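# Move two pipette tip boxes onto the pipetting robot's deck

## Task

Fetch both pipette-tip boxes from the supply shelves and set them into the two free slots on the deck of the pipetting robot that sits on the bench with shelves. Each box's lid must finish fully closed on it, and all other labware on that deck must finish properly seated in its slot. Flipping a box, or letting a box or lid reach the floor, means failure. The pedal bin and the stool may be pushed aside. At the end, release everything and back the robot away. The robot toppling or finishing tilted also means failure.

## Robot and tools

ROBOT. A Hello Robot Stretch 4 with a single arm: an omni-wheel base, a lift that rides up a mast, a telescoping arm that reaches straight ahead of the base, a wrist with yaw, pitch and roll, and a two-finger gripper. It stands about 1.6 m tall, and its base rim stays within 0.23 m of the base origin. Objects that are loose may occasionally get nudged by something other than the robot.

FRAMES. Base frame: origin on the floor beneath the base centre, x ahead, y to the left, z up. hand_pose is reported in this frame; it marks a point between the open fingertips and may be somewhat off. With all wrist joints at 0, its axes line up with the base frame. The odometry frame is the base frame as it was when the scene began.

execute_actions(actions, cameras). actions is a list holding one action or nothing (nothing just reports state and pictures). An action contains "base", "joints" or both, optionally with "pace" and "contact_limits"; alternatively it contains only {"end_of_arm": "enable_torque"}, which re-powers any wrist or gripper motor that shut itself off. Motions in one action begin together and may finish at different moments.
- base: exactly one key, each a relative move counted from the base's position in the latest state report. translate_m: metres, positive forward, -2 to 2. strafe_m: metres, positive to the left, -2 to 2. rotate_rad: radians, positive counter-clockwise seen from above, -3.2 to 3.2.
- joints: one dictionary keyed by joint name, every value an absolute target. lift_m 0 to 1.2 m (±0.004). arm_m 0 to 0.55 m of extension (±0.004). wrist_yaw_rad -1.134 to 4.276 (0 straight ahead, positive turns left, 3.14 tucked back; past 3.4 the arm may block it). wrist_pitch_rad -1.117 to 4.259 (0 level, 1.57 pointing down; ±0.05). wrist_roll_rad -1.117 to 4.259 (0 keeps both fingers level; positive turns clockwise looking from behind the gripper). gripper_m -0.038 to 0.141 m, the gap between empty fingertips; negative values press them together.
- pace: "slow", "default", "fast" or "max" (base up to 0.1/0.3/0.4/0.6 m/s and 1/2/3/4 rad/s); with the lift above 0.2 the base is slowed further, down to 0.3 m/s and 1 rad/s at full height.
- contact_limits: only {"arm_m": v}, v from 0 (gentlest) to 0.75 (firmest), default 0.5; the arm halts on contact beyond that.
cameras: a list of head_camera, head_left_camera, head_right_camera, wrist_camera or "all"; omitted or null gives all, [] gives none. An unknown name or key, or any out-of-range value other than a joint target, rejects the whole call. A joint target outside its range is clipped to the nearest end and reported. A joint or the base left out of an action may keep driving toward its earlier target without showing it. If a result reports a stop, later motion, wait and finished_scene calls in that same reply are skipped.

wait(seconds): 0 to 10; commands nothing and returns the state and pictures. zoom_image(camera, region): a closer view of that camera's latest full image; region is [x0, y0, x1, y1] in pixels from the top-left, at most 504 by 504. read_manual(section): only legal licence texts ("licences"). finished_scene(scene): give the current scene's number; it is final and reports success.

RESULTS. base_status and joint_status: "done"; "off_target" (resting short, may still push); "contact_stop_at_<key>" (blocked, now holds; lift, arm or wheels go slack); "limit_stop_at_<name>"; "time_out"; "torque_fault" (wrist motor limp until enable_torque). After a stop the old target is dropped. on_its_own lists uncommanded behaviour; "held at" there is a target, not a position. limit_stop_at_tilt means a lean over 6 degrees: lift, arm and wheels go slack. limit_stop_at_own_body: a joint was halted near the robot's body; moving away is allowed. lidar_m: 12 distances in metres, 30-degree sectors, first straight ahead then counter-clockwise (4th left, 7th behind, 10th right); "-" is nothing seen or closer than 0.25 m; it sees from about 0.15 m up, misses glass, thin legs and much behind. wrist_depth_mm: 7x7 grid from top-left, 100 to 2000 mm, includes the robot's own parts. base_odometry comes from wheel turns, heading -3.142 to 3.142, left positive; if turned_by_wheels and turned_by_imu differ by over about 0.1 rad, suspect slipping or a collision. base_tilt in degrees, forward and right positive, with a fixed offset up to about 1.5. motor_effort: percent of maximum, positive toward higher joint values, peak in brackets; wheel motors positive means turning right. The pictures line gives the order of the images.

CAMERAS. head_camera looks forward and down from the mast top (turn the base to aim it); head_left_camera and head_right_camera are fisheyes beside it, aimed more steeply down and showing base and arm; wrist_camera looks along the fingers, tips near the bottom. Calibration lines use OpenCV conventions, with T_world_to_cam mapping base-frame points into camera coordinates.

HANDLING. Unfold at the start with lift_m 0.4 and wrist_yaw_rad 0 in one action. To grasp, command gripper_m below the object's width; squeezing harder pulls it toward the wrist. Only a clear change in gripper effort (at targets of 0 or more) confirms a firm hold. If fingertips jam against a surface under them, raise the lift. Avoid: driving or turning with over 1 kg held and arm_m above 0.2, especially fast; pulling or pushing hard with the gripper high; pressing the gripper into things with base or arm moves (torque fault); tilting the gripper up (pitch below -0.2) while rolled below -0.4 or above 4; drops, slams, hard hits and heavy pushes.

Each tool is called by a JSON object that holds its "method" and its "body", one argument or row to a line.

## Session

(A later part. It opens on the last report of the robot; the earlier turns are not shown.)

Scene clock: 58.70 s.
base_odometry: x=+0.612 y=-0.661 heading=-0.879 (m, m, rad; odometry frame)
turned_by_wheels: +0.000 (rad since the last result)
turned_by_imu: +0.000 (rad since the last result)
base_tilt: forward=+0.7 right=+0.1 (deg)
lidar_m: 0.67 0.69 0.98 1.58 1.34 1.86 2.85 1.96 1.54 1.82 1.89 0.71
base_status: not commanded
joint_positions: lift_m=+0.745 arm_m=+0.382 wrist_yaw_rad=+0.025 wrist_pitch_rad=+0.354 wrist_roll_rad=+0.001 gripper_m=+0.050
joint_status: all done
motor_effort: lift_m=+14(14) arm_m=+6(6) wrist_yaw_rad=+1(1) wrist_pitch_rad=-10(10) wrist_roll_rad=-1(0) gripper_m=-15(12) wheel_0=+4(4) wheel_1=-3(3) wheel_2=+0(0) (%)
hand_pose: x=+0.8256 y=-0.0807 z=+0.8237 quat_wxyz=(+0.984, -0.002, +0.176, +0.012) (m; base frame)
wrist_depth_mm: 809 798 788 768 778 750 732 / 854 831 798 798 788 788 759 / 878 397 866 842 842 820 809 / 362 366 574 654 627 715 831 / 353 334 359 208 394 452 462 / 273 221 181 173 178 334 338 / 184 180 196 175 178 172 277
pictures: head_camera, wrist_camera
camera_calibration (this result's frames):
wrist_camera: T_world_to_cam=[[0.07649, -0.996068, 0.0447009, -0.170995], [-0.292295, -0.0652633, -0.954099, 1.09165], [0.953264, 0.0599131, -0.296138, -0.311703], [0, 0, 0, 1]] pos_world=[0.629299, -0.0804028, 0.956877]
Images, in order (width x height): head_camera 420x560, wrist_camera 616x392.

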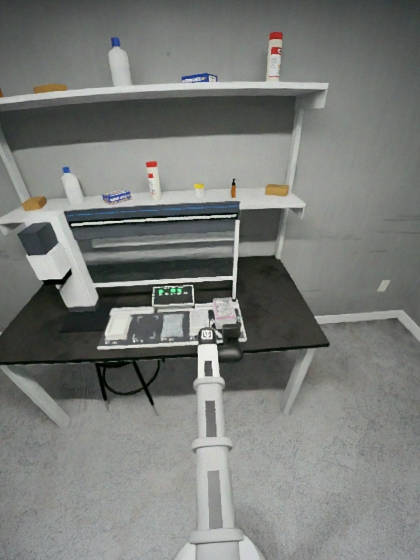

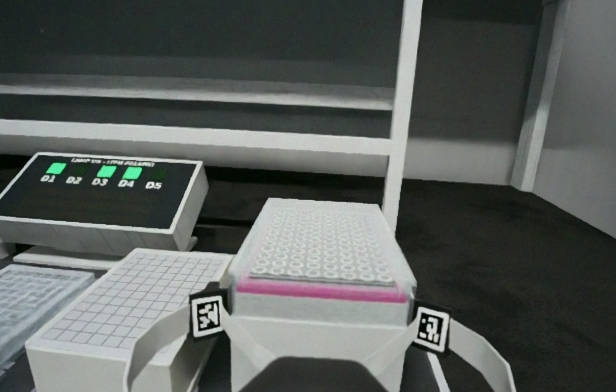

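{"method": "execute_actions", "body": {
  "actions": [
    {"joints":{"lift_m":0.728,"arm_m":0.386},"pace":"slow"}
  ],
  "cameras": ["wrist_camera","head_right_camera"]
}}

{"method": "zoom_image", "body": {
  "camera": "head_right_camera",
  "region": [150, 300, 250, 370]
}}

Scene clock: 62.37 s.
base_odometry: x=+0.612 y=-0.661 heading=-0.879 (m, m, rad; odometry frame)
turned_by_wheels: +0.000 (rad since the last result)
turned_by_imu: +0.001 (rad since the last result)
base_tilt: forward=+0.7 right=+0.1 (deg)
lidar_m: 0.66 0.71 0.96 1.59 1.36 1.86 2.83 1.98 1.51 1.82 1.90 0.69
base_status: not commanded
joint_positions: lift_m=+0.728 arm_m=+0.385 wrist_yaw_rad=+0.025 wrist_pitch_rad=+0.352 wrist_roll_rad=+0.001 gripper_m=+0.050
joint_status: all done
motor_effort: lift_m=+13(15) arm_m=+6(7) wrist_yaw_rad=+1(1) wrist_pitch_rad=-4(10) wrist_roll_rad=+0(0) gripper_m=-12(14) wheel_0=+4(4) wheel_1=-3(3) wheel_2=+0(0) (%)
hand_pose: x=+0.8288 y=-0.0806 z=+0.8073 quat_wxyz=(+0.985, -0.002, +0.175, +0.012) (m; base frame)
wrist_depth_mm: 820 798 778 788 768 759 732 / 831 831 809 809 788 788 759 / 394 387 809 854 809 820 798 / 340 342 525 609 621 654 820 / 349 262 285 206 362 418 430 / 192 196 181 173 178 309 312 / 177 173 195 175 178 173 255
pictures: head_right_camera, wrist_camera
camera_calibration (this result's frames):
wrist_camera: T_world_to_cam=[[0.0763958, -0.99607, 0.0448085, -0.170512], [-0.2903, -0.0652131, -0.954711, 1.07581], [0.953881, 0.059928, -0.294141, -0.321731], [0, 0, 0, 1]] pos_world=[0.632228, -0.0804046, 0.940095]
Images, in order (width x height): head_right_camera 420x672, wrist_camera 616x392.

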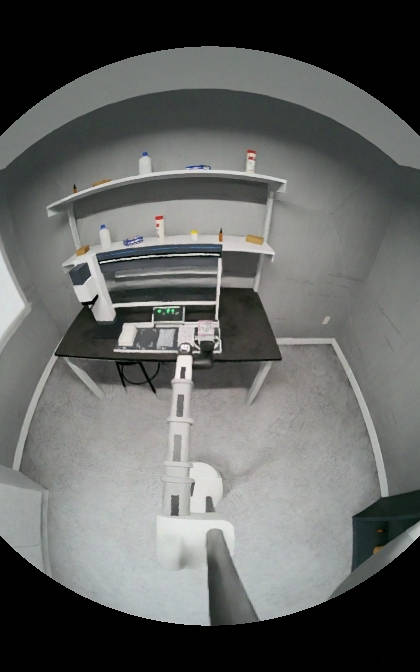

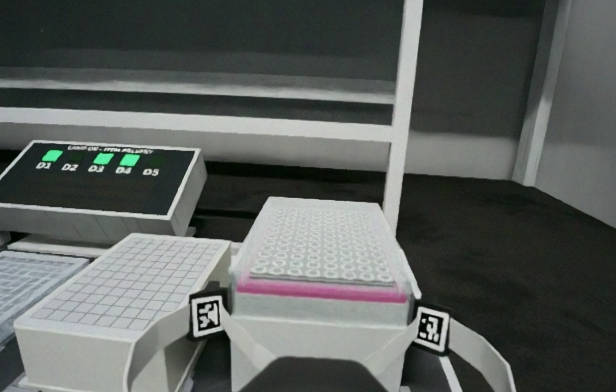

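Region (150, 300, 250, 370) of head_right_camera's 420x672 image, scaled by 5.040, with more detail than that image has; it fills the top 353 rows of this view, and the rest is white.

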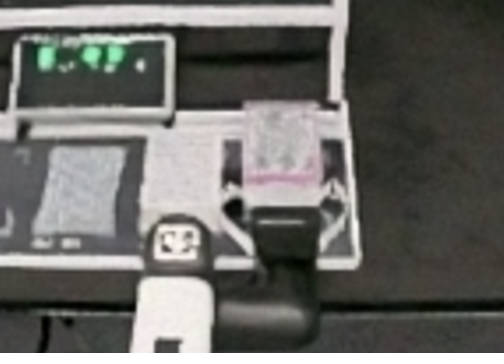

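{"method": "execute_actions", "body": {
  "actions": [
    {"joints":{"gripper_m":0.095},"pace":"slow"}
  ],
  "cameras": ["wrist_camera"]
}}

{"method": "execute_actions", "body": {
  "actions": [
    {"joints":{"arm_m":0.26},"pace":"slow"}
  ],
  "cameras": ["wrist_camera"]
}}

Scene clock: 65.30 s.
base_odometry: x=+0.612 y=-0.661 heading=-0.879 (m, m, rad; odometry frame)
turned_by_wheels: +0.000 (rad since the last result)
turned_by_imu: +0.000 (rad since the last result)
base_tilt: forward=+0.7 right=+0.1 (deg)
lidar_m: 0.65 0.68 0.96 1.57 1.33 1.86 2.85 1.97 1.52 1.82 1.90 0.68
base_status: not commanded
joint_positions: lift_m=+0.728 arm_m=+0.385 wrist_yaw_rad=+0.020 wrist_pitch_rad=+0.351 wrist_roll_rad=+0.001 gripper_m=+0.095
joint_status: all done
on_its_own: wrist_yaw_rad is at rest, and its effort (+14) is outside its rest range (-13 to +13)
motor_effort: lift_m=+14(14) arm_m=+6(6) wrist_yaw_rad=+14(15) wrist_pitch_rad=-1(6) wrist_roll_rad=+1(0) gripper_m=-2(13) wheel_0=+1(4) wheel_1=-3(3) wheel_2=+0(0) (%)
hand_pose: x=+0.8286 y=-0.0819 z=+0.8075 quat_wxyz=(+0.985, -0.002, +0.175, +0.010) (m; base frame)
wrist_depth_mm: 820 809 788 778 759 759 741 / 854 820 798 798 788 788 768 / 387 387 831 842 809 820 798 / 343 342 535 609 580 661 842 / 347 262 289 220 364 427 436 / 190 195 191 183 186 296 315 / 177 173 207 155 191 233 257
pictures: wrist_camera
camera_calibration (this result's frames):
wrist_camera: T_world_to_cam=[[0.0717901, -0.996411, 0.0448436, -0.167987], [-0.289923, -0.0638647, -0.954917, 1.07579], [0.954353, 0.0555524, -0.293468, -0.322653], [0, 0, 0, 1]] pos_world=[0.631881, -0.0807548, 0.940133]
Images, in order (width x height): wrist_camera 616x392.

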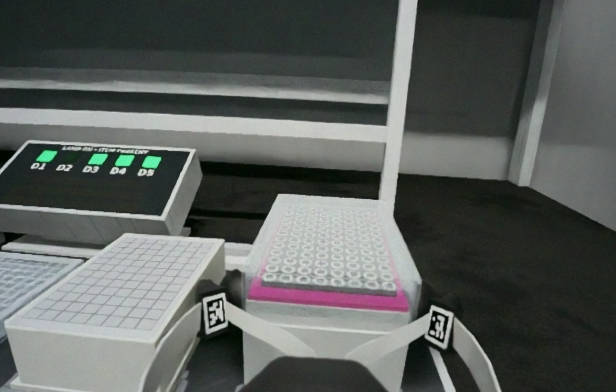

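Scene clock: 67.83 s.
base_odometry: x=+0.612 y=-0.661 heading=-0.879 (m, m, rad; odometry frame)
turned_by_wheels: +0.000 (rad since the last result)
turned_by_imu: +0.001 (rad since the last result)
base_tilt: forward=+0.6 right=+0.1 (deg)
lidar_m: 0.68 0.68 0.95 1.57 1.34 1.86 2.84 2.01 1.52 1.81 1.90 0.72
base_status: not commanded
joint_positions: lift_m=+0.728 arm_m=+0.261 wrist_yaw_rad=+0.025 wrist_pitch_rad=+0.352 wrist_roll_rad=+0.001 gripper_m=+0.095
joint_status: all done
motor_effort: lift_m=+13(14) arm_m=-6(6) wrist_yaw_rad=+1(14) wrist_pitch_rad=-5(5) wrist_roll_rad=+0(0) gripper_m=-2(3) wheel_0=+1(1) wheel_1=-3(3) wheel_2=+0(0) (%)
hand_pose: x=+0.7048 y=-0.0806 z=+0.8072 quat_wxyz=(+0.984, -0.002, +0.175, +0.012) (m; base frame)
wrist_depth_mm: 931 917 891 878 866 866 854 / 904 878 931 904 904 904 891 / 991 496 500 946 946 917 931 / 477 452 402 362 569 654 946 / 336 307 297 312 364 421 430 / 266 266 199 277 255 309 310 / 229 225 230 149 231 241 254
pictures: wrist_camera
camera_calibration (this result's frames):
wrist_camera: T_world_to_cam=[[0.0764605, -0.996066, 0.0448029, -0.161064], [-0.290641, -0.0652484, -0.954605, 1.03986], [0.953772, 0.0599681, -0.294486, -0.203135], [0, 0, 0, 1]] pos_world=[0.508283, -0.0804002, 0.940047]
Images, in order (width x height): wrist_camera 616x392.

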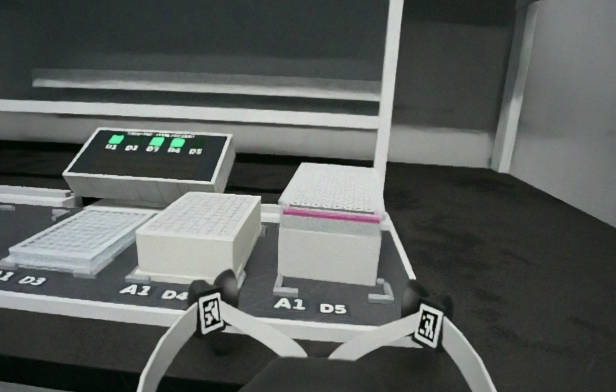

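{"method": "zoom_image", "body": {
  "camera": "wrist_camera",
  "region": [230, 150, 450, 330]
}}

Region (230, 150, 450, 330) of wrist_camera's 616x392 image, scaled by 2.291; it fills the top 412 rows of this view, and the rest is white.

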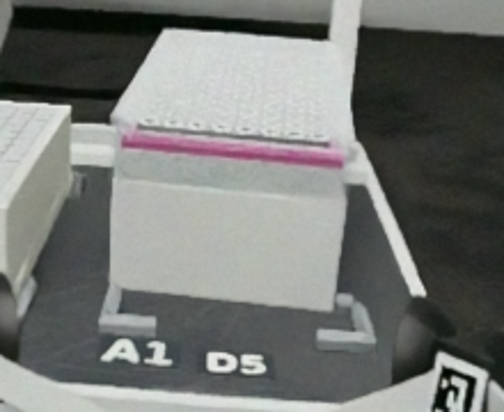

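{"method": "execute_actions", "body": {
  "actions": [
    {"base":{"strafe_m":-0.005},"joints":{"arm_m":0.39},"pace":"slow"}
  ],
  "cameras": ["wrist_camera"]
}}

{"method": "execute_actions", "body": {
  "actions": [
    {"joints":{"gripper_m":0.06}}
  ],
  "cameras": []
}}

{"method": "execute_actions", "body": {
  "actions": [
    {"joints":{"lift_m":0.738},"pace":"slow"}
  ],
  "cameras": ["wrist_camera"]
}}

Scene clock: 74.60 s.
base_odometry: x=+0.609 y=-0.664 heading=-0.880 (m, m, rad; odometry frame)
turned_by_wheels: +0.000 (rad since the last result)
turned_by_imu: -0.003 (rad since the last result)
base_tilt: forward=+0.6 right=+0.2 (deg)
lidar_m: 0.65 0.69 0.96 1.62 1.34 1.84 2.84 1.98 1.54 1.81 1.89 0.70
base_status: done
joint_positions: lift_m=+0.728 arm_m=+0.389 wrist_yaw_rad=+0.024 wrist_pitch_rad=+0.352 wrist_roll_rad=-0.001 gripper_m=+0.095
joint_status: all done
motor_effort: lift_m=+16(16) arm_m=+6(16) wrist_yaw_rad=+2(26) wrist_pitch_rad=-5(16) wrist_roll_rad=+3(4) gripper_m=-1(3) wheel_0=-1(3) wheel_1=-2(8) wheel_2=-2(12) (%)
hand_pose: x=+0.8327 y=-0.0808 z=+0.8070 quat_wxyz=(+0.984, -0.002, +0.175, +0.012) (m; base frame)
wrist_depth_mm: 809 798 778 778 759 750 723 / 831 809 798 798 778 778 768 / 382 382 820 842 820 820 788 / 338 336 539 603 615 654 831 / 342 258 283 216 362 415 430 / 189 196 189 188 187 307 312 / 171 169 206 149 206 241 253
pictures: wrist_camera
camera_calibration (this result's frames):
wrist_camera: T_world_to_cam=[[0.0763746, -0.996027, 0.0457911, -0.171682], [-0.290831, -0.0661819, -0.954483, 1.07679], [0.953721, 0.0595807, -0.29473, -0.324958], [0, 0, 0, 1]] pos_world=[0.636196, -0.0803746, 0.939866]
Images, in order (width x height): wrist_camera 616x392.

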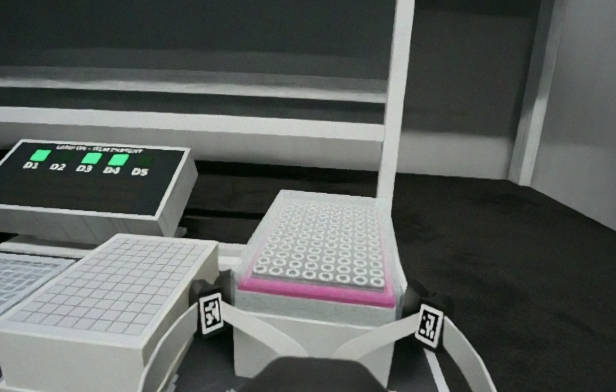

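Scene clock: 75.77 s.
base_odometry: x=+0.609 y=-0.664 heading=-0.880 (m, m, rad; odometry frame)
turned_by_wheels: +0.000 (rad since the last result)
turned_by_imu: +0.000 (rad since the last result)
base_tilt: forward=+0.8 right=+0.1 (deg)
lidar_m: 0.65 0.69 0.98 1.60 1.37 1.86 2.86 1.99 1.51 1.81 1.89 0.69
base_status: not commanded
joint_positions: lift_m=+0.728 arm_m=+0.389 wrist_yaw_rad=+0.025 wrist_pitch_rad=+0.352 wrist_roll_rad=+0.000 gripper_m=+0.060
joint_status: all done
motor_effort: lift_m=+16(16) arm_m=+6(6) wrist_yaw_rad=+0(1) wrist_pitch_rad=-6(6) wrist_roll_rad=+3(3) gripper_m=-12(11) wheel_0=-1(1) wheel_1=-2(2) wheel_2=-2(2) (%)
hand_pose: x=+0.8328 y=-0.0805 z=+0.8069 quat_wxyz=(+0.984, -0.002, +0.175, +0.012) (m; base frame)
wrist_depth_mm: 809 798 768 778 759 759 741 / 831 820 798 798 768 788 759 / 384 379 798 842 820 809 798 / 340 338 535 597 615 647 842 / 342 257 319 213 359 418 427 / 188 194 185 181 179 306 310 / 171 168 206 182 184 230 254
pictures: none
No camera images: the call's "cameras" was empty. Leave "cameras" out to get every camera's image.

Scene clock: 76.50 s.
base_odometry: x=+0.609 y=-0.664 heading=-0.880 (m, m, rad; odometry frame)
turned_by_wheels: +0.000 (rad since the last result)
turned_by_imu: +0.000 (rad since the last result)
base_tilt: forward=+0.7 right=+0.3 (deg)
lidar_m: 0.64 0.68 0.95 1.63 1.36 1.85 2.87 1.99 1.53 1.82 1.90 0.71
base_status: not commanded
joint_positions: lift_m=+0.738 arm_m=+0.389 wrist_yaw_rad=+0.025 wrist_pitch_rad=+0.353 wrist_roll_rad=+0.000 gripper_m=+0.060
joint_status: all done
motor_effort: lift_m=+25(25) arm_m=+6(6) wrist_yaw_rad=+0(0) wrist_pitch_rad=-10(9) wrist_roll_rad=+3(2) gripper_m=-11(11) wheel_0=-2(1) wheel_1=-2(2) wheel_2=-2(2) (%)
hand_pose: x=+0.8327 y=-0.0806 z=+0.8159 quat_wxyz=(+0.984, -0.002, +0.176, +0.012) (m; base frame)
wrist_depth_mm: 809 798 778 778 768 750 732 / 820 809 820 798 778 778 768 / 389 854 866 831 831 820 798 / 345 347 554 615 640 691 831 / 343 278 345 214 375 439 449 / 208 208 185 180 179 324 324 / 173 172 216 182 183 242 265
pictures: wrist_camera
camera_calibration (this result's frames):
wrist_camera: T_world_to_cam=[[0.077162, -0.995975, 0.0456078, -0.17238], [-0.291996, -0.0663131, -0.954118, 1.08594], [0.953302, 0.0603044, -0.295937, -0.320918], [0, 0, 0, 1]] pos_world=[0.636323, -0.0803215, 0.949005]
Images, in order (width x height): wrist_camera 616x392.

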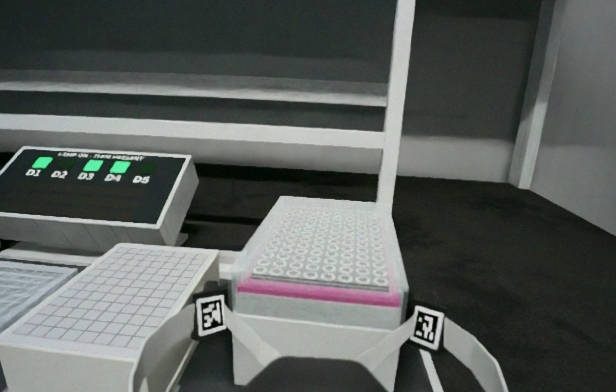

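{"method": "execute_actions", "body": {
  "actions": [
    {"base":{"strafe_m":-0.023},"joints":{"lift_m":0.743,"arm_m":0.3},"pace":"slow"}
  ],
  "cameras": []
}}

{"method": "execute_actions", "body": {
  "actions": [
    {"joints":{"wrist_yaw_rad":0.105,"arm_m":0.366},"pace":"slow"}
  ],
  "cameras": ["wrist_camera","head_right_camera"]
}}

{"method": "zoom_image", "body": {
  "camera": "head_right_camera",
  "region": [150, 300, 250, 370]
}}

Scene clock: 80.00 s.
base_odometry: x=+0.591 y=-0.679 heading=-0.880 (m, m, rad; odometry frame)
turned_by_wheels: +0.000 (rad since the last result)
turned_by_imu: +0.001 (rad since the last result)
base_tilt: forward=+0.7 right=+0.1 (deg)
lidar_m: 0.66 0.70 0.96 1.61 1.36 1.85 2.87 1.97 1.50 1.78 1.86 0.70
base_status: done
joint_positions: lift_m=+0.743 arm_m=+0.301 wrist_yaw_rad=+0.025 wrist_pitch_rad=+0.354 wrist_roll_rad=+0.000 gripper_m=+0.060
joint_status: all done
motor_effort: lift_m=+25(26) arm_m=-6(6) wrist_yaw_rad=+1(1) wrist_pitch_rad=-8(9) wrist_roll_rad=+3(3) gripper_m=-12(11) wheel_0=+2(3) wheel_1=-3(5) wheel_2=+0(0) (%)
hand_pose: x=+0.7447 y=-0.0806 z=+0.8209 quat_wxyz=(+0.984, -0.002, +0.176, +0.012) (m; base frame)
wrist_depth_mm: 891 878 891 866 820 820 820 / 917 904 866 878 866 866 842 / 627 466 917 931 904 878 854 / 436 424 569 647 676 715 931 / 366 287 338 215 387 449 459 / 265 260 183 180 180 330 336 / 231 230 228 182 183 249 273
pictures: none
No camera images: the call's "cameras" was empty. Leave "cameras" out to get every camera's image.

Scene clock: 81.90 s.
base_odometry: x=+0.591 y=-0.679 heading=-0.880 (m, m, rad; odometry frame)
turned_by_wheels: +0.000 (rad since the last result)
turned_by_imu: +0.000 (rad since the last result)
base_tilt: forward=+0.6 right=+0.0 (deg)
lidar_m: 0.67 0.69 0.94 1.63 1.36 1.86 2.86 1.96 1.51 1.80 1.86 0.70
base_status: not commanded
joint_positions: lift_m=+0.743 arm_m=+0.365 wrist_yaw_rad=+0.105 wrist_pitch_rad=+0.354 wrist_roll_rad=+0.000 gripper_m=+0.060
joint_status: all done
motor_effort: lift_m=+25(25) arm_m=+6(4) wrist_yaw_rad=+1(3) wrist_pitch_rad=-8(9) wrist_roll_rad=+3(3) gripper_m=-10(10) wheel_0=+3(2) wheel_1=-3(3) wheel_2=+0(0) (%)
hand_pose: x=+0.8142 y=-0.0586 z=+0.8209 quat_wxyz=(+0.983, -0.009, +0.176, +0.052) (m; base frame)
wrist_depth_mm: 878 854 831 809 778 750 723 / 917 878 854 798 798 778 741 / 778 433 891 866 820 809 778 / 384 379 517 640 661 699 732 / 368 307 312 214 387 449 459 / 229 216 183 180 180 329 334 / 210 202 223 182 183 249 272
pictures: head_right_camera, wrist_camera
camera_calibration (this result's frames):
wrist_camera: T_world_to_cam=[[0.156155, -0.986679, 0.0456001, -0.213079], [-0.285933, -0.0893458, -0.954075, 1.08041], [0.945441, 0.135945, -0.296076, -0.292212], [0, 0, 0, 1]] pos_world=[0.618467, -0.0739861, 0.953991]
Images, in order (width x height): head_right_camera 420x672, wrist_camera 616x392.

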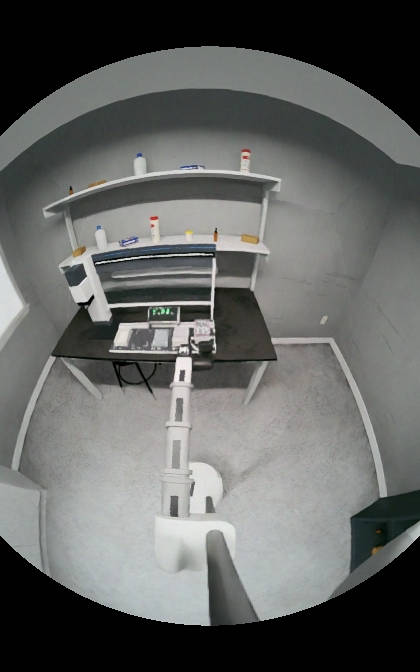

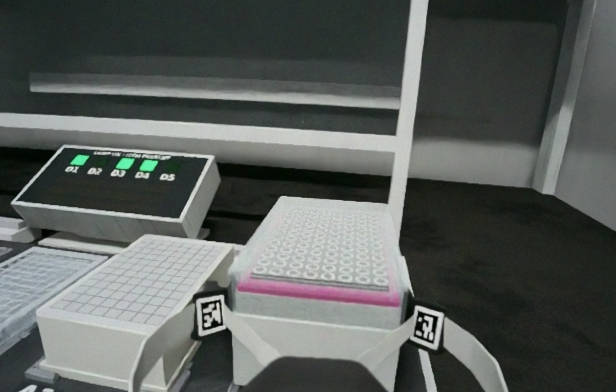

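Region (150, 300, 250, 370) of head_right_camera's 420x672 image, scaled by 5.040, with more detail than that image has; it fills the top 353 rows of this view, and the rest is white.

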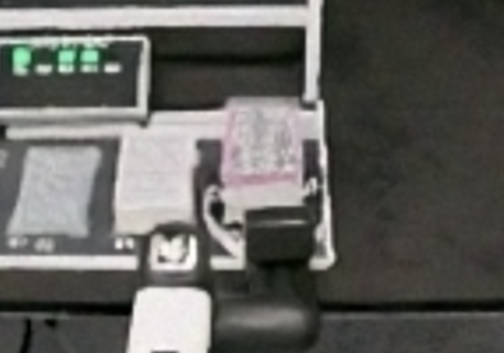

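{"method": "execute_actions", "body": {
  "actions": [
    {"joints":{"lift_m":0.731},"pace":"slow"}
  ],
  "cameras": ["wrist_camera"]
}}

{"method": "zoom_image", "body": {
  "camera": "wrist_camera",
  "region": [130, 232, 470, 392]
}}

Scene clock: 83.27 s.
base_odometry: x=+0.591 y=-0.679 heading=-0.880 (m, m, rad; odometry frame)
turned_by_wheels: +0.000 (rad since the last result)
turned_by_imu: +0.000 (rad since the last result)
base_tilt: forward=+0.7 right=+0.1 (deg)
lidar_m: 0.67 0.68 0.96 1.61 1.38 1.88 2.86 1.93 1.49 1.79 1.88 0.68
base_status: not commanded
joint_positions: lift_m=+0.731 arm_m=+0.365 wrist_yaw_rad=+0.105 wrist_pitch_rad=+0.353 wrist_roll_rad=+0.000 gripper_m=+0.060
joint_status: all done
motor_effort: lift_m=+14(24) arm_m=+6(6) wrist_yaw_rad=+1(1) wrist_pitch_rad=-9(10) wrist_roll_rad=+3(3) gripper_m=-10(10) wheel_0=+3(2) wheel_1=-3(3) wheel_2=+0(0) (%)
hand_pose: x=+0.8142 y=-0.0586 z=+0.8098 quat_wxyz=(+0.983, -0.009, +0.175, +0.052) (m; base frame)
wrist_depth_mm: 866 854 831 798 768 759 707 / 891 878 842 809 809 778 741 / 580 418 413 866 820 809 778 / 379 366 492 603 621 668 699 / 340 265 290 213 345 424 433 / 205 199 185 181 179 310 314 / 206 201 209 182 182 235 257
pictures: wrist_camera
camera_calibration (this result's frames):
wrist_camera: T_world_to_cam=[[0.156145, -0.986681, 0.045611, -0.212578], [-0.285729, -0.0893241, -0.954138, 1.06976], [0.945504, 0.135951, -0.295871, -0.295721], [0, 0, 0, 1]] pos_world=[0.618461, -0.0739868, 0.942904]
Images, in order (width x height): wrist_camera 616x392.

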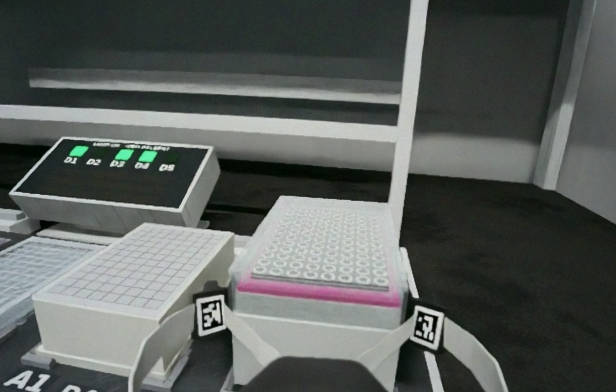

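Region (130, 232, 470, 392) of wrist_camera's 616x392 image, scaled by 1.482; it fills the top 237 rows of this view, and the rest is white.

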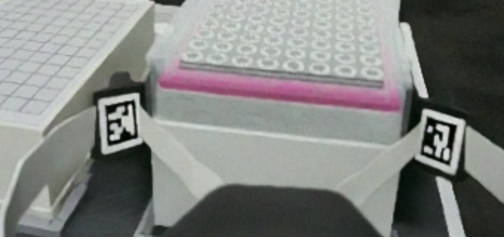

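{"method": "execute_actions", "body": {
  "actions": [
    {"joints":{"lift_m":0.725},"pace":"slow"}
  ],
  "cameras": ["wrist_camera"]
}}

Scene clock: 84.33 s.
base_odometry: x=+0.591 y=-0.679 heading=-0.880 (m, m, rad; odometry frame)
turned_by_wheels: +0.000 (rad since the last result)
turned_by_imu: +0.000 (rad since the last result)
base_tilt: forward=+0.7 right=+0.1 (deg)
lidar_m: 0.65 0.70 0.96 1.61 1.37 1.88 2.87 1.97 1.51 1.78 1.85 0.71
base_status: not commanded
joint_positions: lift_m=+0.725 arm_m=+0.365 wrist_yaw_rad=+0.105 wrist_pitch_rad=+0.352 wrist_roll_rad=+0.000 gripper_m=+0.060
joint_status: all done
motor_effort: lift_m=+13(13) arm_m=+6(6) wrist_yaw_rad=+1(1) wrist_pitch_rad=-4(10) wrist_roll_rad=+3(3) gripper_m=-10(11) wheel_0=+2(3) wheel_1=-3(3) wheel_2=+0(0) (%)
hand_pose: x=+0.8144 y=-0.0586 z=+0.8043 quat_wxyz=(+0.983, -0.009, +0.175, +0.052) (m; base frame)
wrist_depth_mm: 878 866 831 798 768 750 723 / 831 842 842 820 788 778 741 / 831 415 866 842 831 809 768 / 377 368 480 597 615 640 683 / 332 254 279 211 336 415 424 / 204 196 184 180 180 303 307 / 203 198 202 182 185 228 249
pictures: wrist_camera
camera_calibration (this result's frames):
wrist_camera: T_world_to_cam=[[0.156064, -0.98669, 0.045685, -0.21233], [-0.284152, -0.0891447, -0.954626, 1.06369], [0.945992, 0.136002, -0.294283, -0.299179], [0, 0, 0, 1]] pos_world=[0.618407, -0.0739934, 0.93708]
Images, in order (width x height): wrist_camera 616x392.

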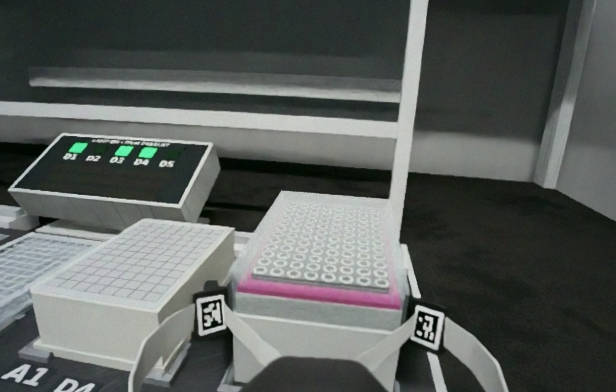

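{"method": "execute_actions", "body": {
  "actions": [
    {"joints":{"arm_m":0.359},"pace":"slow","contact_limits":{"arm_m":0.15}}
  ],
  "cameras": ["wrist_camera"]
}}

Scene clock: 85.90 s.
base_odometry: x=+0.591 y=-0.679 heading=-0.880 (m, m, rad; odometry frame)
turned_by_wheels: +0.000 (rad since the last result)
turned_by_imu: +0.000 (rad since the last result)
base_tilt: forward=+0.6 right=+0.1 (deg)
lidar_m: 0.66 0.70 0.97 1.62 1.37 1.88 2.85 1.96 1.51 1.78 1.89 0.71
base_status: not commanded
joint_positions: lift_m=+0.725 arm_m=+0.360 wrist_yaw_rad=+0.105 wrist_pitch_rad=+0.352 wrist_roll_rad=+0.000 gripper_m=+0.060
joint_status: all done
motor_effort: lift_m=+14(14) arm_m=-6(5) wrist_yaw_rad=+1(1) wrist_pitch_rad=-6(6) wrist_roll_rad=+3(3) gripper_m=-11(11) wheel_0=+2(2) wheel_1=-3(3) wheel_2=+0(0) (%)
contact_limits: arm_m 0.15
hand_pose: x=+0.8094 y=-0.0586 z=+0.8041 quat_wxyz=(+0.983, -0.009, +0.175, +0.052) (m; base frame)
wrist_depth_mm: 878 878 809 809 768 768 723 / 831 831 831 820 788 798 750 / 946 418 831 866 831 820 768 / 387 370 480 597 603 647 683 / 332 251 279 214 336 407 421 / 208 200 185 181 180 301 303 / 205 204 202 182 183 228 250
pictures: wrist_camera
camera_calibration (this result's frames):
wrist_camera: T_world_to_cam=[[0.156187, -0.986675, 0.0455946, -0.211542], [-0.284767, -0.0891826, -0.954439, 1.06243], [0.945787, 0.136087, -0.294902, -0.293844], [0, 0, 0, 1]] pos_world=[0.613498, -0.0739851, 0.937011]
Images, in order (width x height): wrist_camera 616x392.

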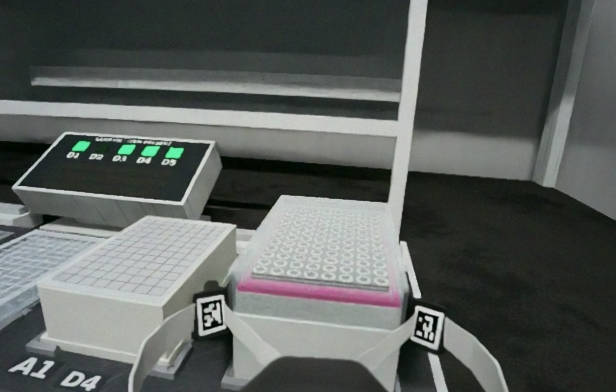

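{"method": "execute_actions", "body": {
  "actions": [
    {"joints":{"gripper_m":0.093,"arm_m":0.354},"pace":"slow"}
  ],
  "cameras": ["wrist_camera"]
}}

{"method": "execute_actions", "body": {
  "actions": [
    {"joints":{"arm_m":0.24},"pace":"slow"}
  ],
  "cameras": ["wrist_camera"]
}}

Scene clock: 88.37 s.
base_odometry: x=+0.591 y=-0.679 heading=-0.880 (m, m, rad; odometry frame)
turned_by_wheels: +0.000 (rad since the last result)
turned_by_imu: +0.001 (rad since the last result)
base_tilt: forward=+0.6 right=+0.1 (deg)
lidar_m: 0.66 0.68 0.96 1.63 1.38 1.87 2.86 1.92 1.50 1.79 1.88 0.71
base_status: not commanded
joint_positions: lift_m=+0.725 arm_m=+0.355 wrist_yaw_rad=+0.105 wrist_pitch_rad=+0.352 wrist_roll_rad=+0.000 gripper_m=+0.093
joint_status: all done
motor_effort: lift_m=+14(14) arm_m=-5(5) wrist_yaw_rad=+2(2) wrist_pitch_rad=-4(6) wrist_roll_rad=+3(3) gripper_m=-3(11) wheel_0=+2(2) wheel_1=-3(3) wheel_2=+0(0) (%)
hand_pose: x=+0.8043 y=-0.0587 z=+0.8042 quat_wxyz=(+0.983, -0.009, +0.175, +0.051) (m; base frame)
wrist_depth_mm: 878 854 820 798 778 768 723 / 891 831 842 809 809 788 750 / 960 427 820 866 831 809 788 / 392 377 473 591 615 654 676 / 332 253 278 216 340 415 421 / 222 205 190 187 185 303 307 / 205 206 202 150 195 236 249
pictures: wrist_camera
camera_calibration (this result's frames):
wrist_camera: T_world_to_cam=[[0.155673, -0.986757, 0.045564, -0.210448], [-0.284356, -0.0889389, -0.954585, 1.06089], [0.945996, 0.135647, -0.294435, -0.289551], [0, 0, 0, 1]] pos_world=[0.608346, -0.0740296, 0.937047]
Images, in order (width x height): wrist_camera 616x392.

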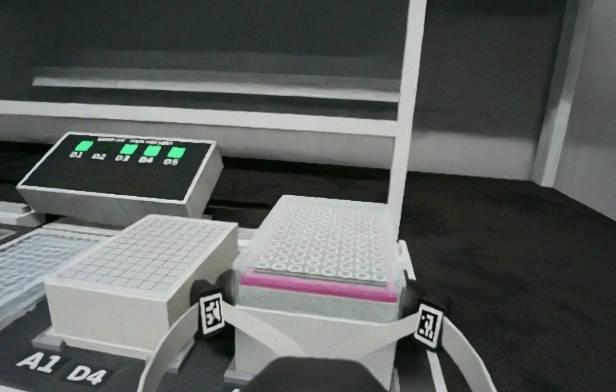

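Scene clock: 90.80 s.
base_odometry: x=+0.591 y=-0.679 heading=-0.880 (m, m, rad; odometry frame)
turned_by_wheels: +0.000 (rad since the last result)
turned_by_imu: +0.001 (rad since the last result)
base_tilt: forward=+0.6 right=+0.2 (deg)
lidar_m: 0.66 0.70 0.96 1.62 1.37 1.89 2.85 1.95 1.50 1.78 1.88 0.72
base_status: not commanded
joint_positions: lift_m=+0.725 arm_m=+0.241 wrist_yaw_rad=+0.105 wrist_pitch_rad=+0.352 wrist_roll_rad=+0.000 gripper_m=+0.093
joint_status: all done
motor_effort: lift_m=+14(14) arm_m=-6(4) wrist_yaw_rad=+0(2) wrist_pitch_rad=-4(6) wrist_roll_rad=+3(2) gripper_m=-4(0) wheel_0=+3(2) wheel_1=-3(3) wheel_2=+0(0) (%)
hand_pose: x=+0.6904 y=-0.0586 z=+0.8042 quat_wxyz=(+0.983, -0.009, +0.175, +0.052) (m; base frame)
wrist_depth_mm: 1025 991 946 904 891 854 831 / 1060 931 946 946 891 891 854 / 976 530 525 991 946 917 891 / 492 488 394 370 559 647 683 / 334 320 317 301 351 410 424 / 270 278 200 274 265 301 307 / 315 244 239 148 227 237 250
pictures: wrist_camera
camera_calibration (this result's frames):
wrist_camera: T_world_to_cam=[[0.156151, -0.986682, 0.0455579, -0.192905], [-0.284428, -0.0890875, -0.954549, 1.0285], [0.945895, 0.136096, -0.294551, -0.181638], [0, 0, 0, 1]] pos_world=[0.494467, -0.0739897, 0.937038]
Images, in order (width x height): wrist_camera 616x392.

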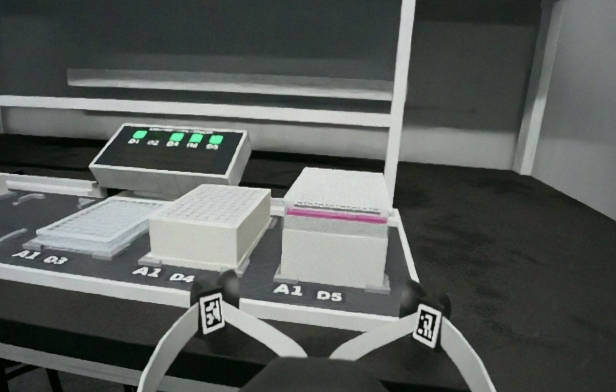

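{"method": "execute_actions", "body": {
  "actions": [
    {"base":{"translate_m":-1.28},"joints":{"arm_m":0.0,"gripper_m":0.141,"wrist_yaw_rad":0.3},"pace":"fast"}
  ],
  "cameras": []
}}

{"method": "execute_actions", "body": {
  "actions": [
    {"base":{"rotate_rad":-1.56},"joints":{"lift_m":0.49},"pace":"fast"}
  ],
  "cameras": []
}}

{"method": "execute_actions", "body": {
  "actions": [
    {"base":{"translate_m":0.62},"joints":{"arm_m":0.15},"pace":"fast"}
  ],
  "cameras": ["wrist_camera","head_camera"]
}}

Scene clock: 98.17 s.
base_odometry: x=-0.224 y=+0.308 heading=-0.880 (m, m, rad; odometry frame)
turned_by_wheels: +0.000 (rad since the last result)
turned_by_imu: +0.003 (rad since the last result)
base_tilt: forward=+0.6 right=+0.1 (deg)
lidar_m: 1.93 2.00 1.32 1.28 1.37 1.62 1.53 1.61 1.89 1.34 1.41 2.56
base_status: done
joint_positions: lift_m=+0.725 arm_m=+0.001 wrist_yaw_rad=+0.300 wrist_pitch_rad=+0.352 wrist_roll_rad=+0.000 gripper_m=+0.141
joint_status: all done
motor_effort: lift_m=+14(14) arm_m=-6(6) wrist_yaw_rad=+1(6) wrist_pitch_rad=-5(4) wrist_roll_rad=+2(3) gripper_m=+0(1) wheel_0=-2(9) wheel_1=-2(6) wheel_2=+0(12) (%)
hand_pose: x=+0.4565 y=-0.0035 z=+0.8041 quat_wxyz=(+0.973, -0.026, +0.173, +0.147) (m; base frame)
wrist_depth_mm: 1921 - - - 1921 - 1983 / 1863 - - - - - - / 1921 - - 1863 1863 1921 - / - - - - - - - / 1863 - - - - - - / 1499 1430 215 1537 1661 216 1661 / 1182 1205 1255 150 1281 1255 1308
pictures: none
No camera images: the call's "cameras" was empty. Leave "cameras" out to get every camera's image.

Scene clock: 100.07 s.
base_odometry: x=-0.224 y=+0.307 heading=-2.440 (m, m, rad; odometry frame)
turned_by_wheels: -1.560 (rad since the last result)
turned_by_imu: -1.576 (rad since the last result)
base_tilt: forward=+0.6 right=+0.1 (deg)
lidar_m: 1.33 1.39 2.57 1.95 2.03 1.35 1.30 1.36 1.61 1.52 1.58 1.88
base_status: done
joint_positions: lift_m=+0.490 arm_m=+0.001 wrist_yaw_rad=+0.300 wrist_pitch_rad=+0.352 wrist_roll_rad=+0.000 gripper_m=+0.141
joint_status: all done
motor_effort: lift_m=+14(14) arm_m=-5(5) wrist_yaw_rad=+1(2) wrist_pitch_rad=-5(6) wrist_roll_rad=+2(2) gripper_m=+0(1) wheel_0=+1(8) wheel_1=-1(10) wheel_2=+4(11) (%)
hand_pose: x=+0.4565 y=-0.0035 z=+0.5692 quat_wxyz=(+0.974, -0.026, +0.173, +0.147) (m; base frame)
wrist_depth_mm: - 1808 1281 1397 1336 1229 1205 / - 1863 1366 1537 1397 1336 1281 / - - 1430 1537 1229 1138 1308 / - - 1808 1708 1537 1397 1366 / 1464 1499 1397 1430 1366 1430 1430 / 1118 1078 214 1182 1182 215 1255 / 917 917 931 150 960 946 1008
pictures: none
No camera images: the call's "cameras" was empty. Leave "cameras" out to get every camera's image.

Scene clock: 102.90 s.
base_odometry: x=-0.698 y=-0.093 heading=-2.440 (m, m, rad; odometry frame)
turned_by_wheels: +0.000 (rad since the last result)
turned_by_imu: +0.000 (rad since the last result)
base_tilt: forward=+0.6 right=+0.1 (deg)
lidar_m: 0.70 0.75 1.70 1.99 2.03 2.05 1.92 2.01 1.60 1.52 1.69 0.74
base_status: done
joint_positions: lift_m=+0.490 arm_m=+0.149 wrist_yaw_rad=+0.300 wrist_pitch_rad=+0.352 wrist_roll_rad=+0.000 gripper_m=+0.141
joint_status: all done
motor_effort: lift_m=+14(14) arm_m=+6(6) wrist_yaw_rad=+1(2) wrist_pitch_rad=-5(5) wrist_roll_rad=+3(2) gripper_m=+0(2) wheel_0=+0(5) wheel_1=+1(8) wheel_2=-1(15) (%)
hand_pose: x=+0.6045 y=-0.0035 z=+0.5691 quat_wxyz=(+0.973, -0.026, +0.173, +0.147) (m; base frame)
wrist_depth_mm: 627 798 831 759 715 647 564 / 647 820 854 788 723 683 508 / 661 809 891 809 759 699 473 / 517 525 544 580 379 615 455 / 691 831 424 387 377 397 389 / 707 831 214 946 355 216 310 / 715 820 831 150 831 559 387
pictures: head_camera, wrist_camera
camera_calibration (this result's frames):
wrist_camera: T_world_to_cam=[[0.344417, -0.937711, 0.0455545, -0.22806], [-0.261823, -0.142538, -0.954532, 0.770709], [0.901568, 0.31683, -0.294607, -0.149639], [0, 0, 0, 1]] pos_world=[0.415247, -0.0565891, 0.701971]
Images, in order (width x height): head_camera 420x560, wrist_camera 616x392.

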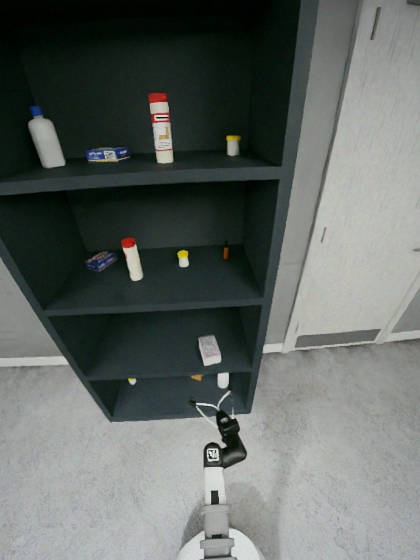

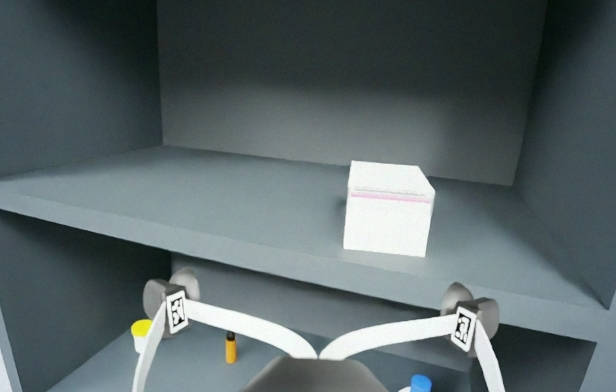

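{"method": "execute_actions", "body": {
  "actions": [
    {"base":{"strafe_m":0.02},"joints":{"arm_m":0.29,"wrist_yaw_rad":0.21,"lift_m":0.48}}
  ],
  "cameras": ["wrist_camera"]
}}

Scene clock: 105.77 s.
base_odometry: x=-0.685 y=-0.108 heading=-2.440 (m, m, rad; odometry frame)
turned_by_wheels: +0.000 (rad since the last result)
turned_by_imu: +0.001 (rad since the last result)
base_tilt: forward=+0.7 right=+0.1 (deg)
lidar_m: 0.71 0.74 1.68 1.95 2.01 2.02 1.93 2.01 1.61 1.53 1.69 0.77
base_status: done
joint_positions: lift_m=+0.480 arm_m=+0.289 wrist_yaw_rad=+0.210 wrist_pitch_rad=+0.352 wrist_roll_rad=+0.000 gripper_m=+0.141
joint_status: all done
motor_effort: lift_m=+14(14) arm_m=+6(6) wrist_yaw_rad=+0(5) wrist_pitch_rad=-6(6) wrist_roll_rad=+2(2) gripper_m=-2(0) wheel_0=+1(5) wheel_1=-2(7) wheel_2=+0(2) (%)
hand_pose: x=+0.7430 y=-0.0290 z=+0.5592 quat_wxyz=(+0.979, -0.019, +0.174, +0.103) (m; base frame)
wrist_depth_mm: 668 699 647 609 574 544 427 / 668 715 668 634 603 569 418 / 683 741 707 661 621 591 402 / 469 492 512 442 554 539 389 / 324 334 343 254 252 375 355 / 289 265 215 256 257 217 276 / 732 788 750 150 223 214 221
pictures: wrist_camera
camera_calibration (this result's frames):
wrist_camera: T_world_to_cam=[[0.258754, -0.964868, 0.0455564, -0.23642], [-0.27354, -0.118425, -0.954542, 0.803241], [0.926403, 0.23453, -0.294573, -0.290213], [0, 0, 0, 1]] pos_world=[0.549747, -0.0649263, 0.692009]
Images, in order (width x height): wrist_camera 616x392.

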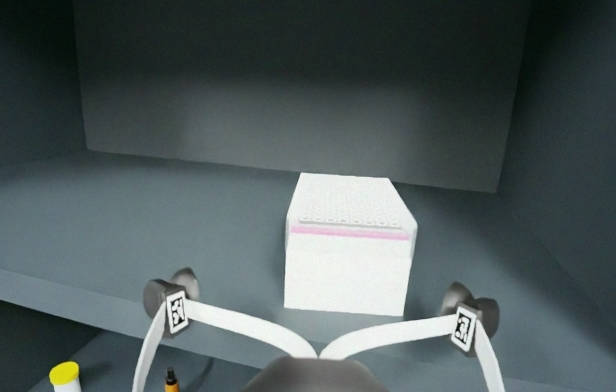

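{"method": "execute_actions", "body": {
  "actions": [
    {"base":{"strafe_m":-0.004},"joints":{"arm_m":0.362},"pace":"slow"}
  ],
  "cameras": ["wrist_camera"]
}}

{"method": "execute_actions", "body": {
  "actions": [
    {"joints":{"gripper_m":0.055}}
  ],
  "cameras": []
}}

{"method": "execute_actions", "body": {
  "actions": [
    {"joints":{"lift_m":0.52},"pace":"slow"}
  ],
  "cameras": ["wrist_camera"]
}}

Scene clock: 108.87 s.
base_odometry: x=-0.687 y=-0.105 heading=-2.440 (m, m, rad; odometry frame)
turned_by_wheels: +0.000 (rad since the last result)
turned_by_imu: +0.001 (rad since the last result)
base_tilt: forward=+0.6 right=+0.1 (deg)
lidar_m: 0.69 0.73 1.70 1.96 2.01 2.03 1.93 2.03 1.62 1.53 1.70 0.74
base_status: done
joint_positions: lift_m=+0.480 arm_m=+0.361 wrist_yaw_rad=+0.210 wrist_pitch_rad=+0.352 wrist_roll_rad=+0.000 gripper_m=+0.141
joint_status: all done
motor_effort: lift_m=+14(14) arm_m=+6(7) wrist_yaw_rad=+1(1) wrist_pitch_rad=-4(4) wrist_roll_rad=+3(3) gripper_m=-1(1) wheel_0=+3(8) wheel_1=-3(8) wheel_2=+0(2) (%)
hand_pose: x=+0.8150 y=-0.0290 z=+0.5592 quat_wxyz=(+0.979, -0.018, +0.174, +0.103) (m; base frame)
wrist_depth_mm: 647 609 574 539 512 488 418 / 661 640 591 569 530 504 407 / 683 668 634 591 554 525 394 / 477 496 508 535 549 525 379 / 322 334 342 206 320 375 347 / 244 236 192 183 183 214 274 / 202 202 198 150 196 211 220
pictures: wrist_camera
camera_calibration (this result's frames):
wrist_camera: T_world_to_cam=[[0.258727, -0.964876, 0.0455565, -0.255031], [-0.273543, -0.118418, -0.954542, 0.822933], [0.926409, 0.234504, -0.294573, -0.3569], [0, 0, 0, 1]] pos_world=[0.621727, -0.0649288, 0.692009]
Images, in order (width x height): wrist_camera 616x392.

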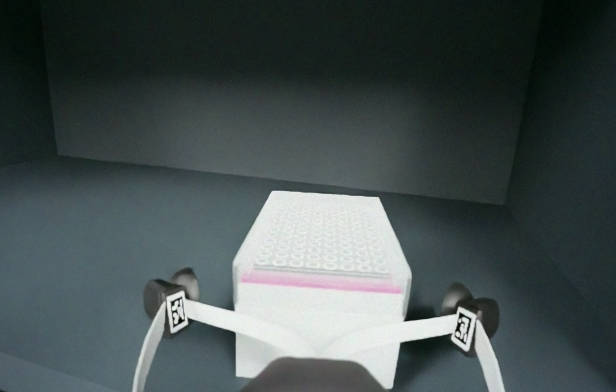

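Scene clock: 110.73 s.
base_odometry: x=-0.687 y=-0.105 heading=-2.440 (m, m, rad; odometry frame)
turned_by_wheels: +0.000 (rad since the last result)
turned_by_imu: +0.000 (rad since the last result)
base_tilt: forward=+0.6 right=+0.1 (deg)
lidar_m: 0.70 0.74 1.68 1.96 2.01 2.03 1.94 2.01 1.63 1.53 1.67 0.76
base_status: not commanded
joint_positions: lift_m=+0.480 arm_m=+0.361 wrist_yaw_rad=+0.210 wrist_pitch_rad=+0.353 wrist_roll_rad=+0.000 gripper_m=+0.055
joint_status: all done
motor_effort: lift_m=+14(14) arm_m=+6(6) wrist_yaw_rad=+0(1) wrist_pitch_rad=-7(7) wrist_roll_rad=+2(3) gripper_m=-11(12) wheel_0=+2(2) wheel_1=-4(4) wheel_2=+0(0) (%)
hand_pose: x=+0.8149 y=-0.0291 z=+0.5590 quat_wxyz=(+0.979, -0.019, +0.174, +0.103) (m; base frame)
wrist_depth_mm: 634 609 569 539 517 492 415 / 661 640 597 564 535 508 407 / 699 668 621 591 549 525 389 / 473 488 508 530 554 521 375 / 322 332 340 200 320 373 347 / 243 250 181 176 176 271 272 / 201 197 196 179 182 205 219
pictures: none
No camera images: the call's "cameras" was empty. Leave "cameras" out to get every camera's image.

Scene clock: 111.90 s.
base_odometry: x=-0.687 y=-0.105 heading=-2.440 (m, m, rad; odometry frame)
turned_by_wheels: +0.000 (rad since the last result)
turned_by_imu: +0.000 (rad since the last result)
base_tilt: forward=+0.6 right=+0.1 (deg)
lidar_m: 0.71 0.75 1.69 1.96 1.99 2.02 1.93 2.02 1.64 1.52 1.69 0.76
base_status: not commanded
joint_positions: lift_m=+0.520 arm_m=+0.361 wrist_yaw_rad=+0.210 wrist_pitch_rad=+0.353 wrist_roll_rad=+0.000 gripper_m=+0.055
joint_status: all done
motor_effort: lift_m=+25(26) arm_m=+6(6) wrist_yaw_rad=+1(1) wrist_pitch_rad=-8(8) wrist_roll_rad=+3(3) gripper_m=-12(11) wheel_0=+2(3) wheel_1=-3(4) wheel_2=+0(0) (%)
hand_pose: x=+0.8149 y=-0.0291 z=+0.5979 quat_wxyz=(+0.979, -0.019, +0.175, +0.103) (m; base frame)
wrist_depth_mm: 634 609 574 544 512 488 418 / 661 647 603 554 535 504 407 / 691 668 634 591 559 525 392 / 591 615 634 603 574 539 375 / 399 413 424 195 452 452 359 / 304 312 185 180 180 342 325 / 250 247 241 176 177 257 273
pictures: wrist_camera
camera_calibration (this result's frames):
wrist_camera: T_world_to_cam=[[0.258752, -0.964872, 0.0454904, -0.256785], [-0.274736, -0.118663, -0.954169, 0.860644], [0.926049, 0.234396, -0.29579, -0.344354], [0, 0, 0, 1]] pos_world=[0.621782, -0.0649229, 0.731025]
Images, in order (width x height): wrist_camera 616x392.

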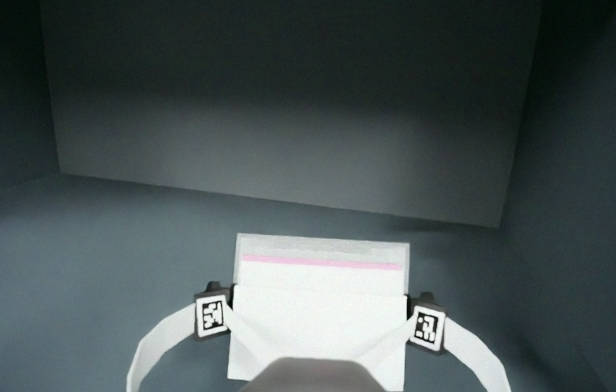

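The box pivoted down. Set it back and grip deeper.

{"method": "execute_actions", "body": {
  "actions": [
    {"joints":{"lift_m":0.482},"pace":"slow"}
  ],
  "cameras": ["wrist_camera"]
}}

{"method": "execute_actions", "body": {
  "actions": [
    {"joints":{"gripper_m":0.11},"pace":"slow"}
  ],
  "cameras": ["wrist_camera"]
}}

Scene clock: 114.30 s.
base_odometry: x=-0.687 y=-0.105 heading=-2.440 (m, m, rad; odometry frame)
turned_by_wheels: +0.000 (rad since the last result)
turned_by_imu: +0.000 (rad since the last result)
base_tilt: forward=+0.6 right=+0.3 (deg)
lidar_m: 0.71 0.74 1.66 1.95 2.01 2.04 1.90 2.02 1.64 1.53 1.70 0.75
base_status: not commanded
joint_positions: lift_m=+0.482 arm_m=+0.361 wrist_yaw_rad=+0.210 wrist_pitch_rad=+0.352 wrist_roll_rad=+0.000 gripper_m=+0.055
joint_status: all done
motor_effort: lift_m=+14(23) arm_m=+6(6) wrist_yaw_rad=+1(2) wrist_pitch_rad=-5(8) wrist_roll_rad=+2(2) gripper_m=-11(10) wheel_0=+2(3) wheel_1=-3(4) wheel_2=+0(0) (%)
hand_pose: x=+0.8150 y=-0.0291 z=+0.5612 quat_wxyz=(+0.979, -0.018, +0.174, +0.103) (m; base frame)
wrist_depth_mm: 640 615 569 544 508 492 415 / 661 647 597 564 525 508 399 / 691 661 627 580 554 521 389 / 480 496 517 544 549 530 377 / 325 340 345 200 325 377 347 / 247 255 180 176 176 277 281 / 203 201 200 179 182 208 224
pictures: wrist_camera
camera_calibration (this result's frames):
wrist_camera: T_world_to_cam=[[0.258517, -0.964933, 0.0455424, -0.255007], [-0.273814, -0.118406, -0.954466, 0.824981], [0.926388, 0.234275, -0.294822, -0.356139], [0, 0, 0, 1]] pos_world=[0.621737, -0.0649477, 0.694032]
Images, in order (width x height): wrist_camera 616x392.

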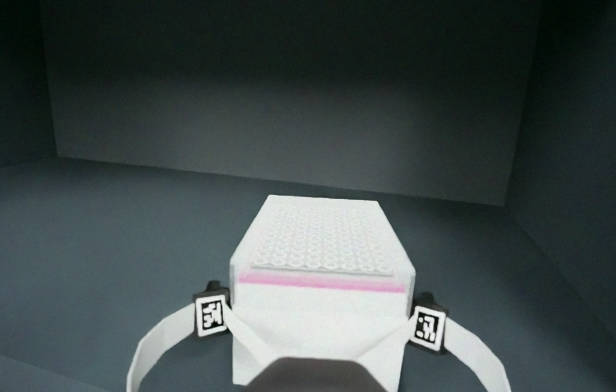

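Scene clock: 116.77 s.
base_odometry: x=-0.687 y=-0.105 heading=-2.440 (m, m, rad; odometry frame)
turned_by_wheels: +0.000 (rad since the last result)
turned_by_imu: +0.001 (rad since the last result)
base_tilt: forward=+0.7 right=+0.1 (deg)
lidar_m: 0.69 0.74 1.68 1.96 2.01 2.03 1.91 2.02 1.62 1.54 1.72 0.75
base_status: not commanded
joint_positions: lift_m=+0.482 arm_m=+0.361 wrist_yaw_rad=+0.210 wrist_pitch_rad=+0.352 wrist_roll_rad=+0.000 gripper_m=+0.110
joint_status: all done
motor_effort: lift_m=+14(14) arm_m=+6(6) wrist_yaw_rad=+2(1) wrist_pitch_rad=-6(6) wrist_roll_rad=+3(2) gripper_m=+0(13) wheel_0=+3(2) wheel_1=-4(4) wheel_2=+0(0) (%)
hand_pose: x=+0.8149 y=-0.0291 z=+0.5611 quat_wxyz=(+0.979, -0.018, +0.174, +0.103) (m; base frame)
wrist_depth_mm: 627 603 574 539 508 488 418 / 661 634 603 564 530 500 404 / 691 676 634 585 554 525 392 / 480 500 521 539 554 525 379 / 329 338 345 211 342 377 345 / 248 254 189 187 186 277 281 / 204 202 201 145 198 210 224
pictures: wrist_camera
camera_calibration (this result's frames):
wrist_camera: T_world_to_cam=[[0.258502, -0.964937, 0.0455345, -0.254995], [-0.273969, -0.118433, -0.954418, 0.825028], [0.926346, 0.234244, -0.294978, -0.356015], [0, 0, 0, 1]] pos_world=[0.621742, -0.0649485, 0.694016]
Images, in order (width x height): wrist_camera 616x392.

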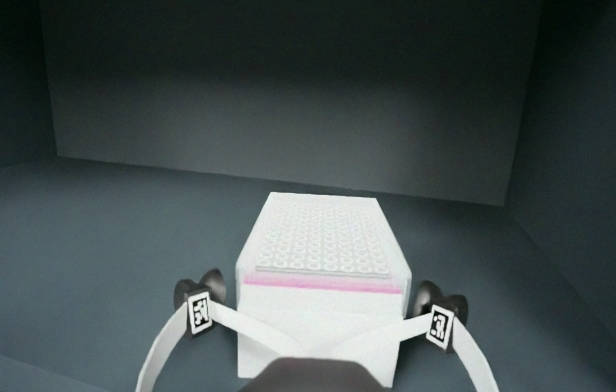

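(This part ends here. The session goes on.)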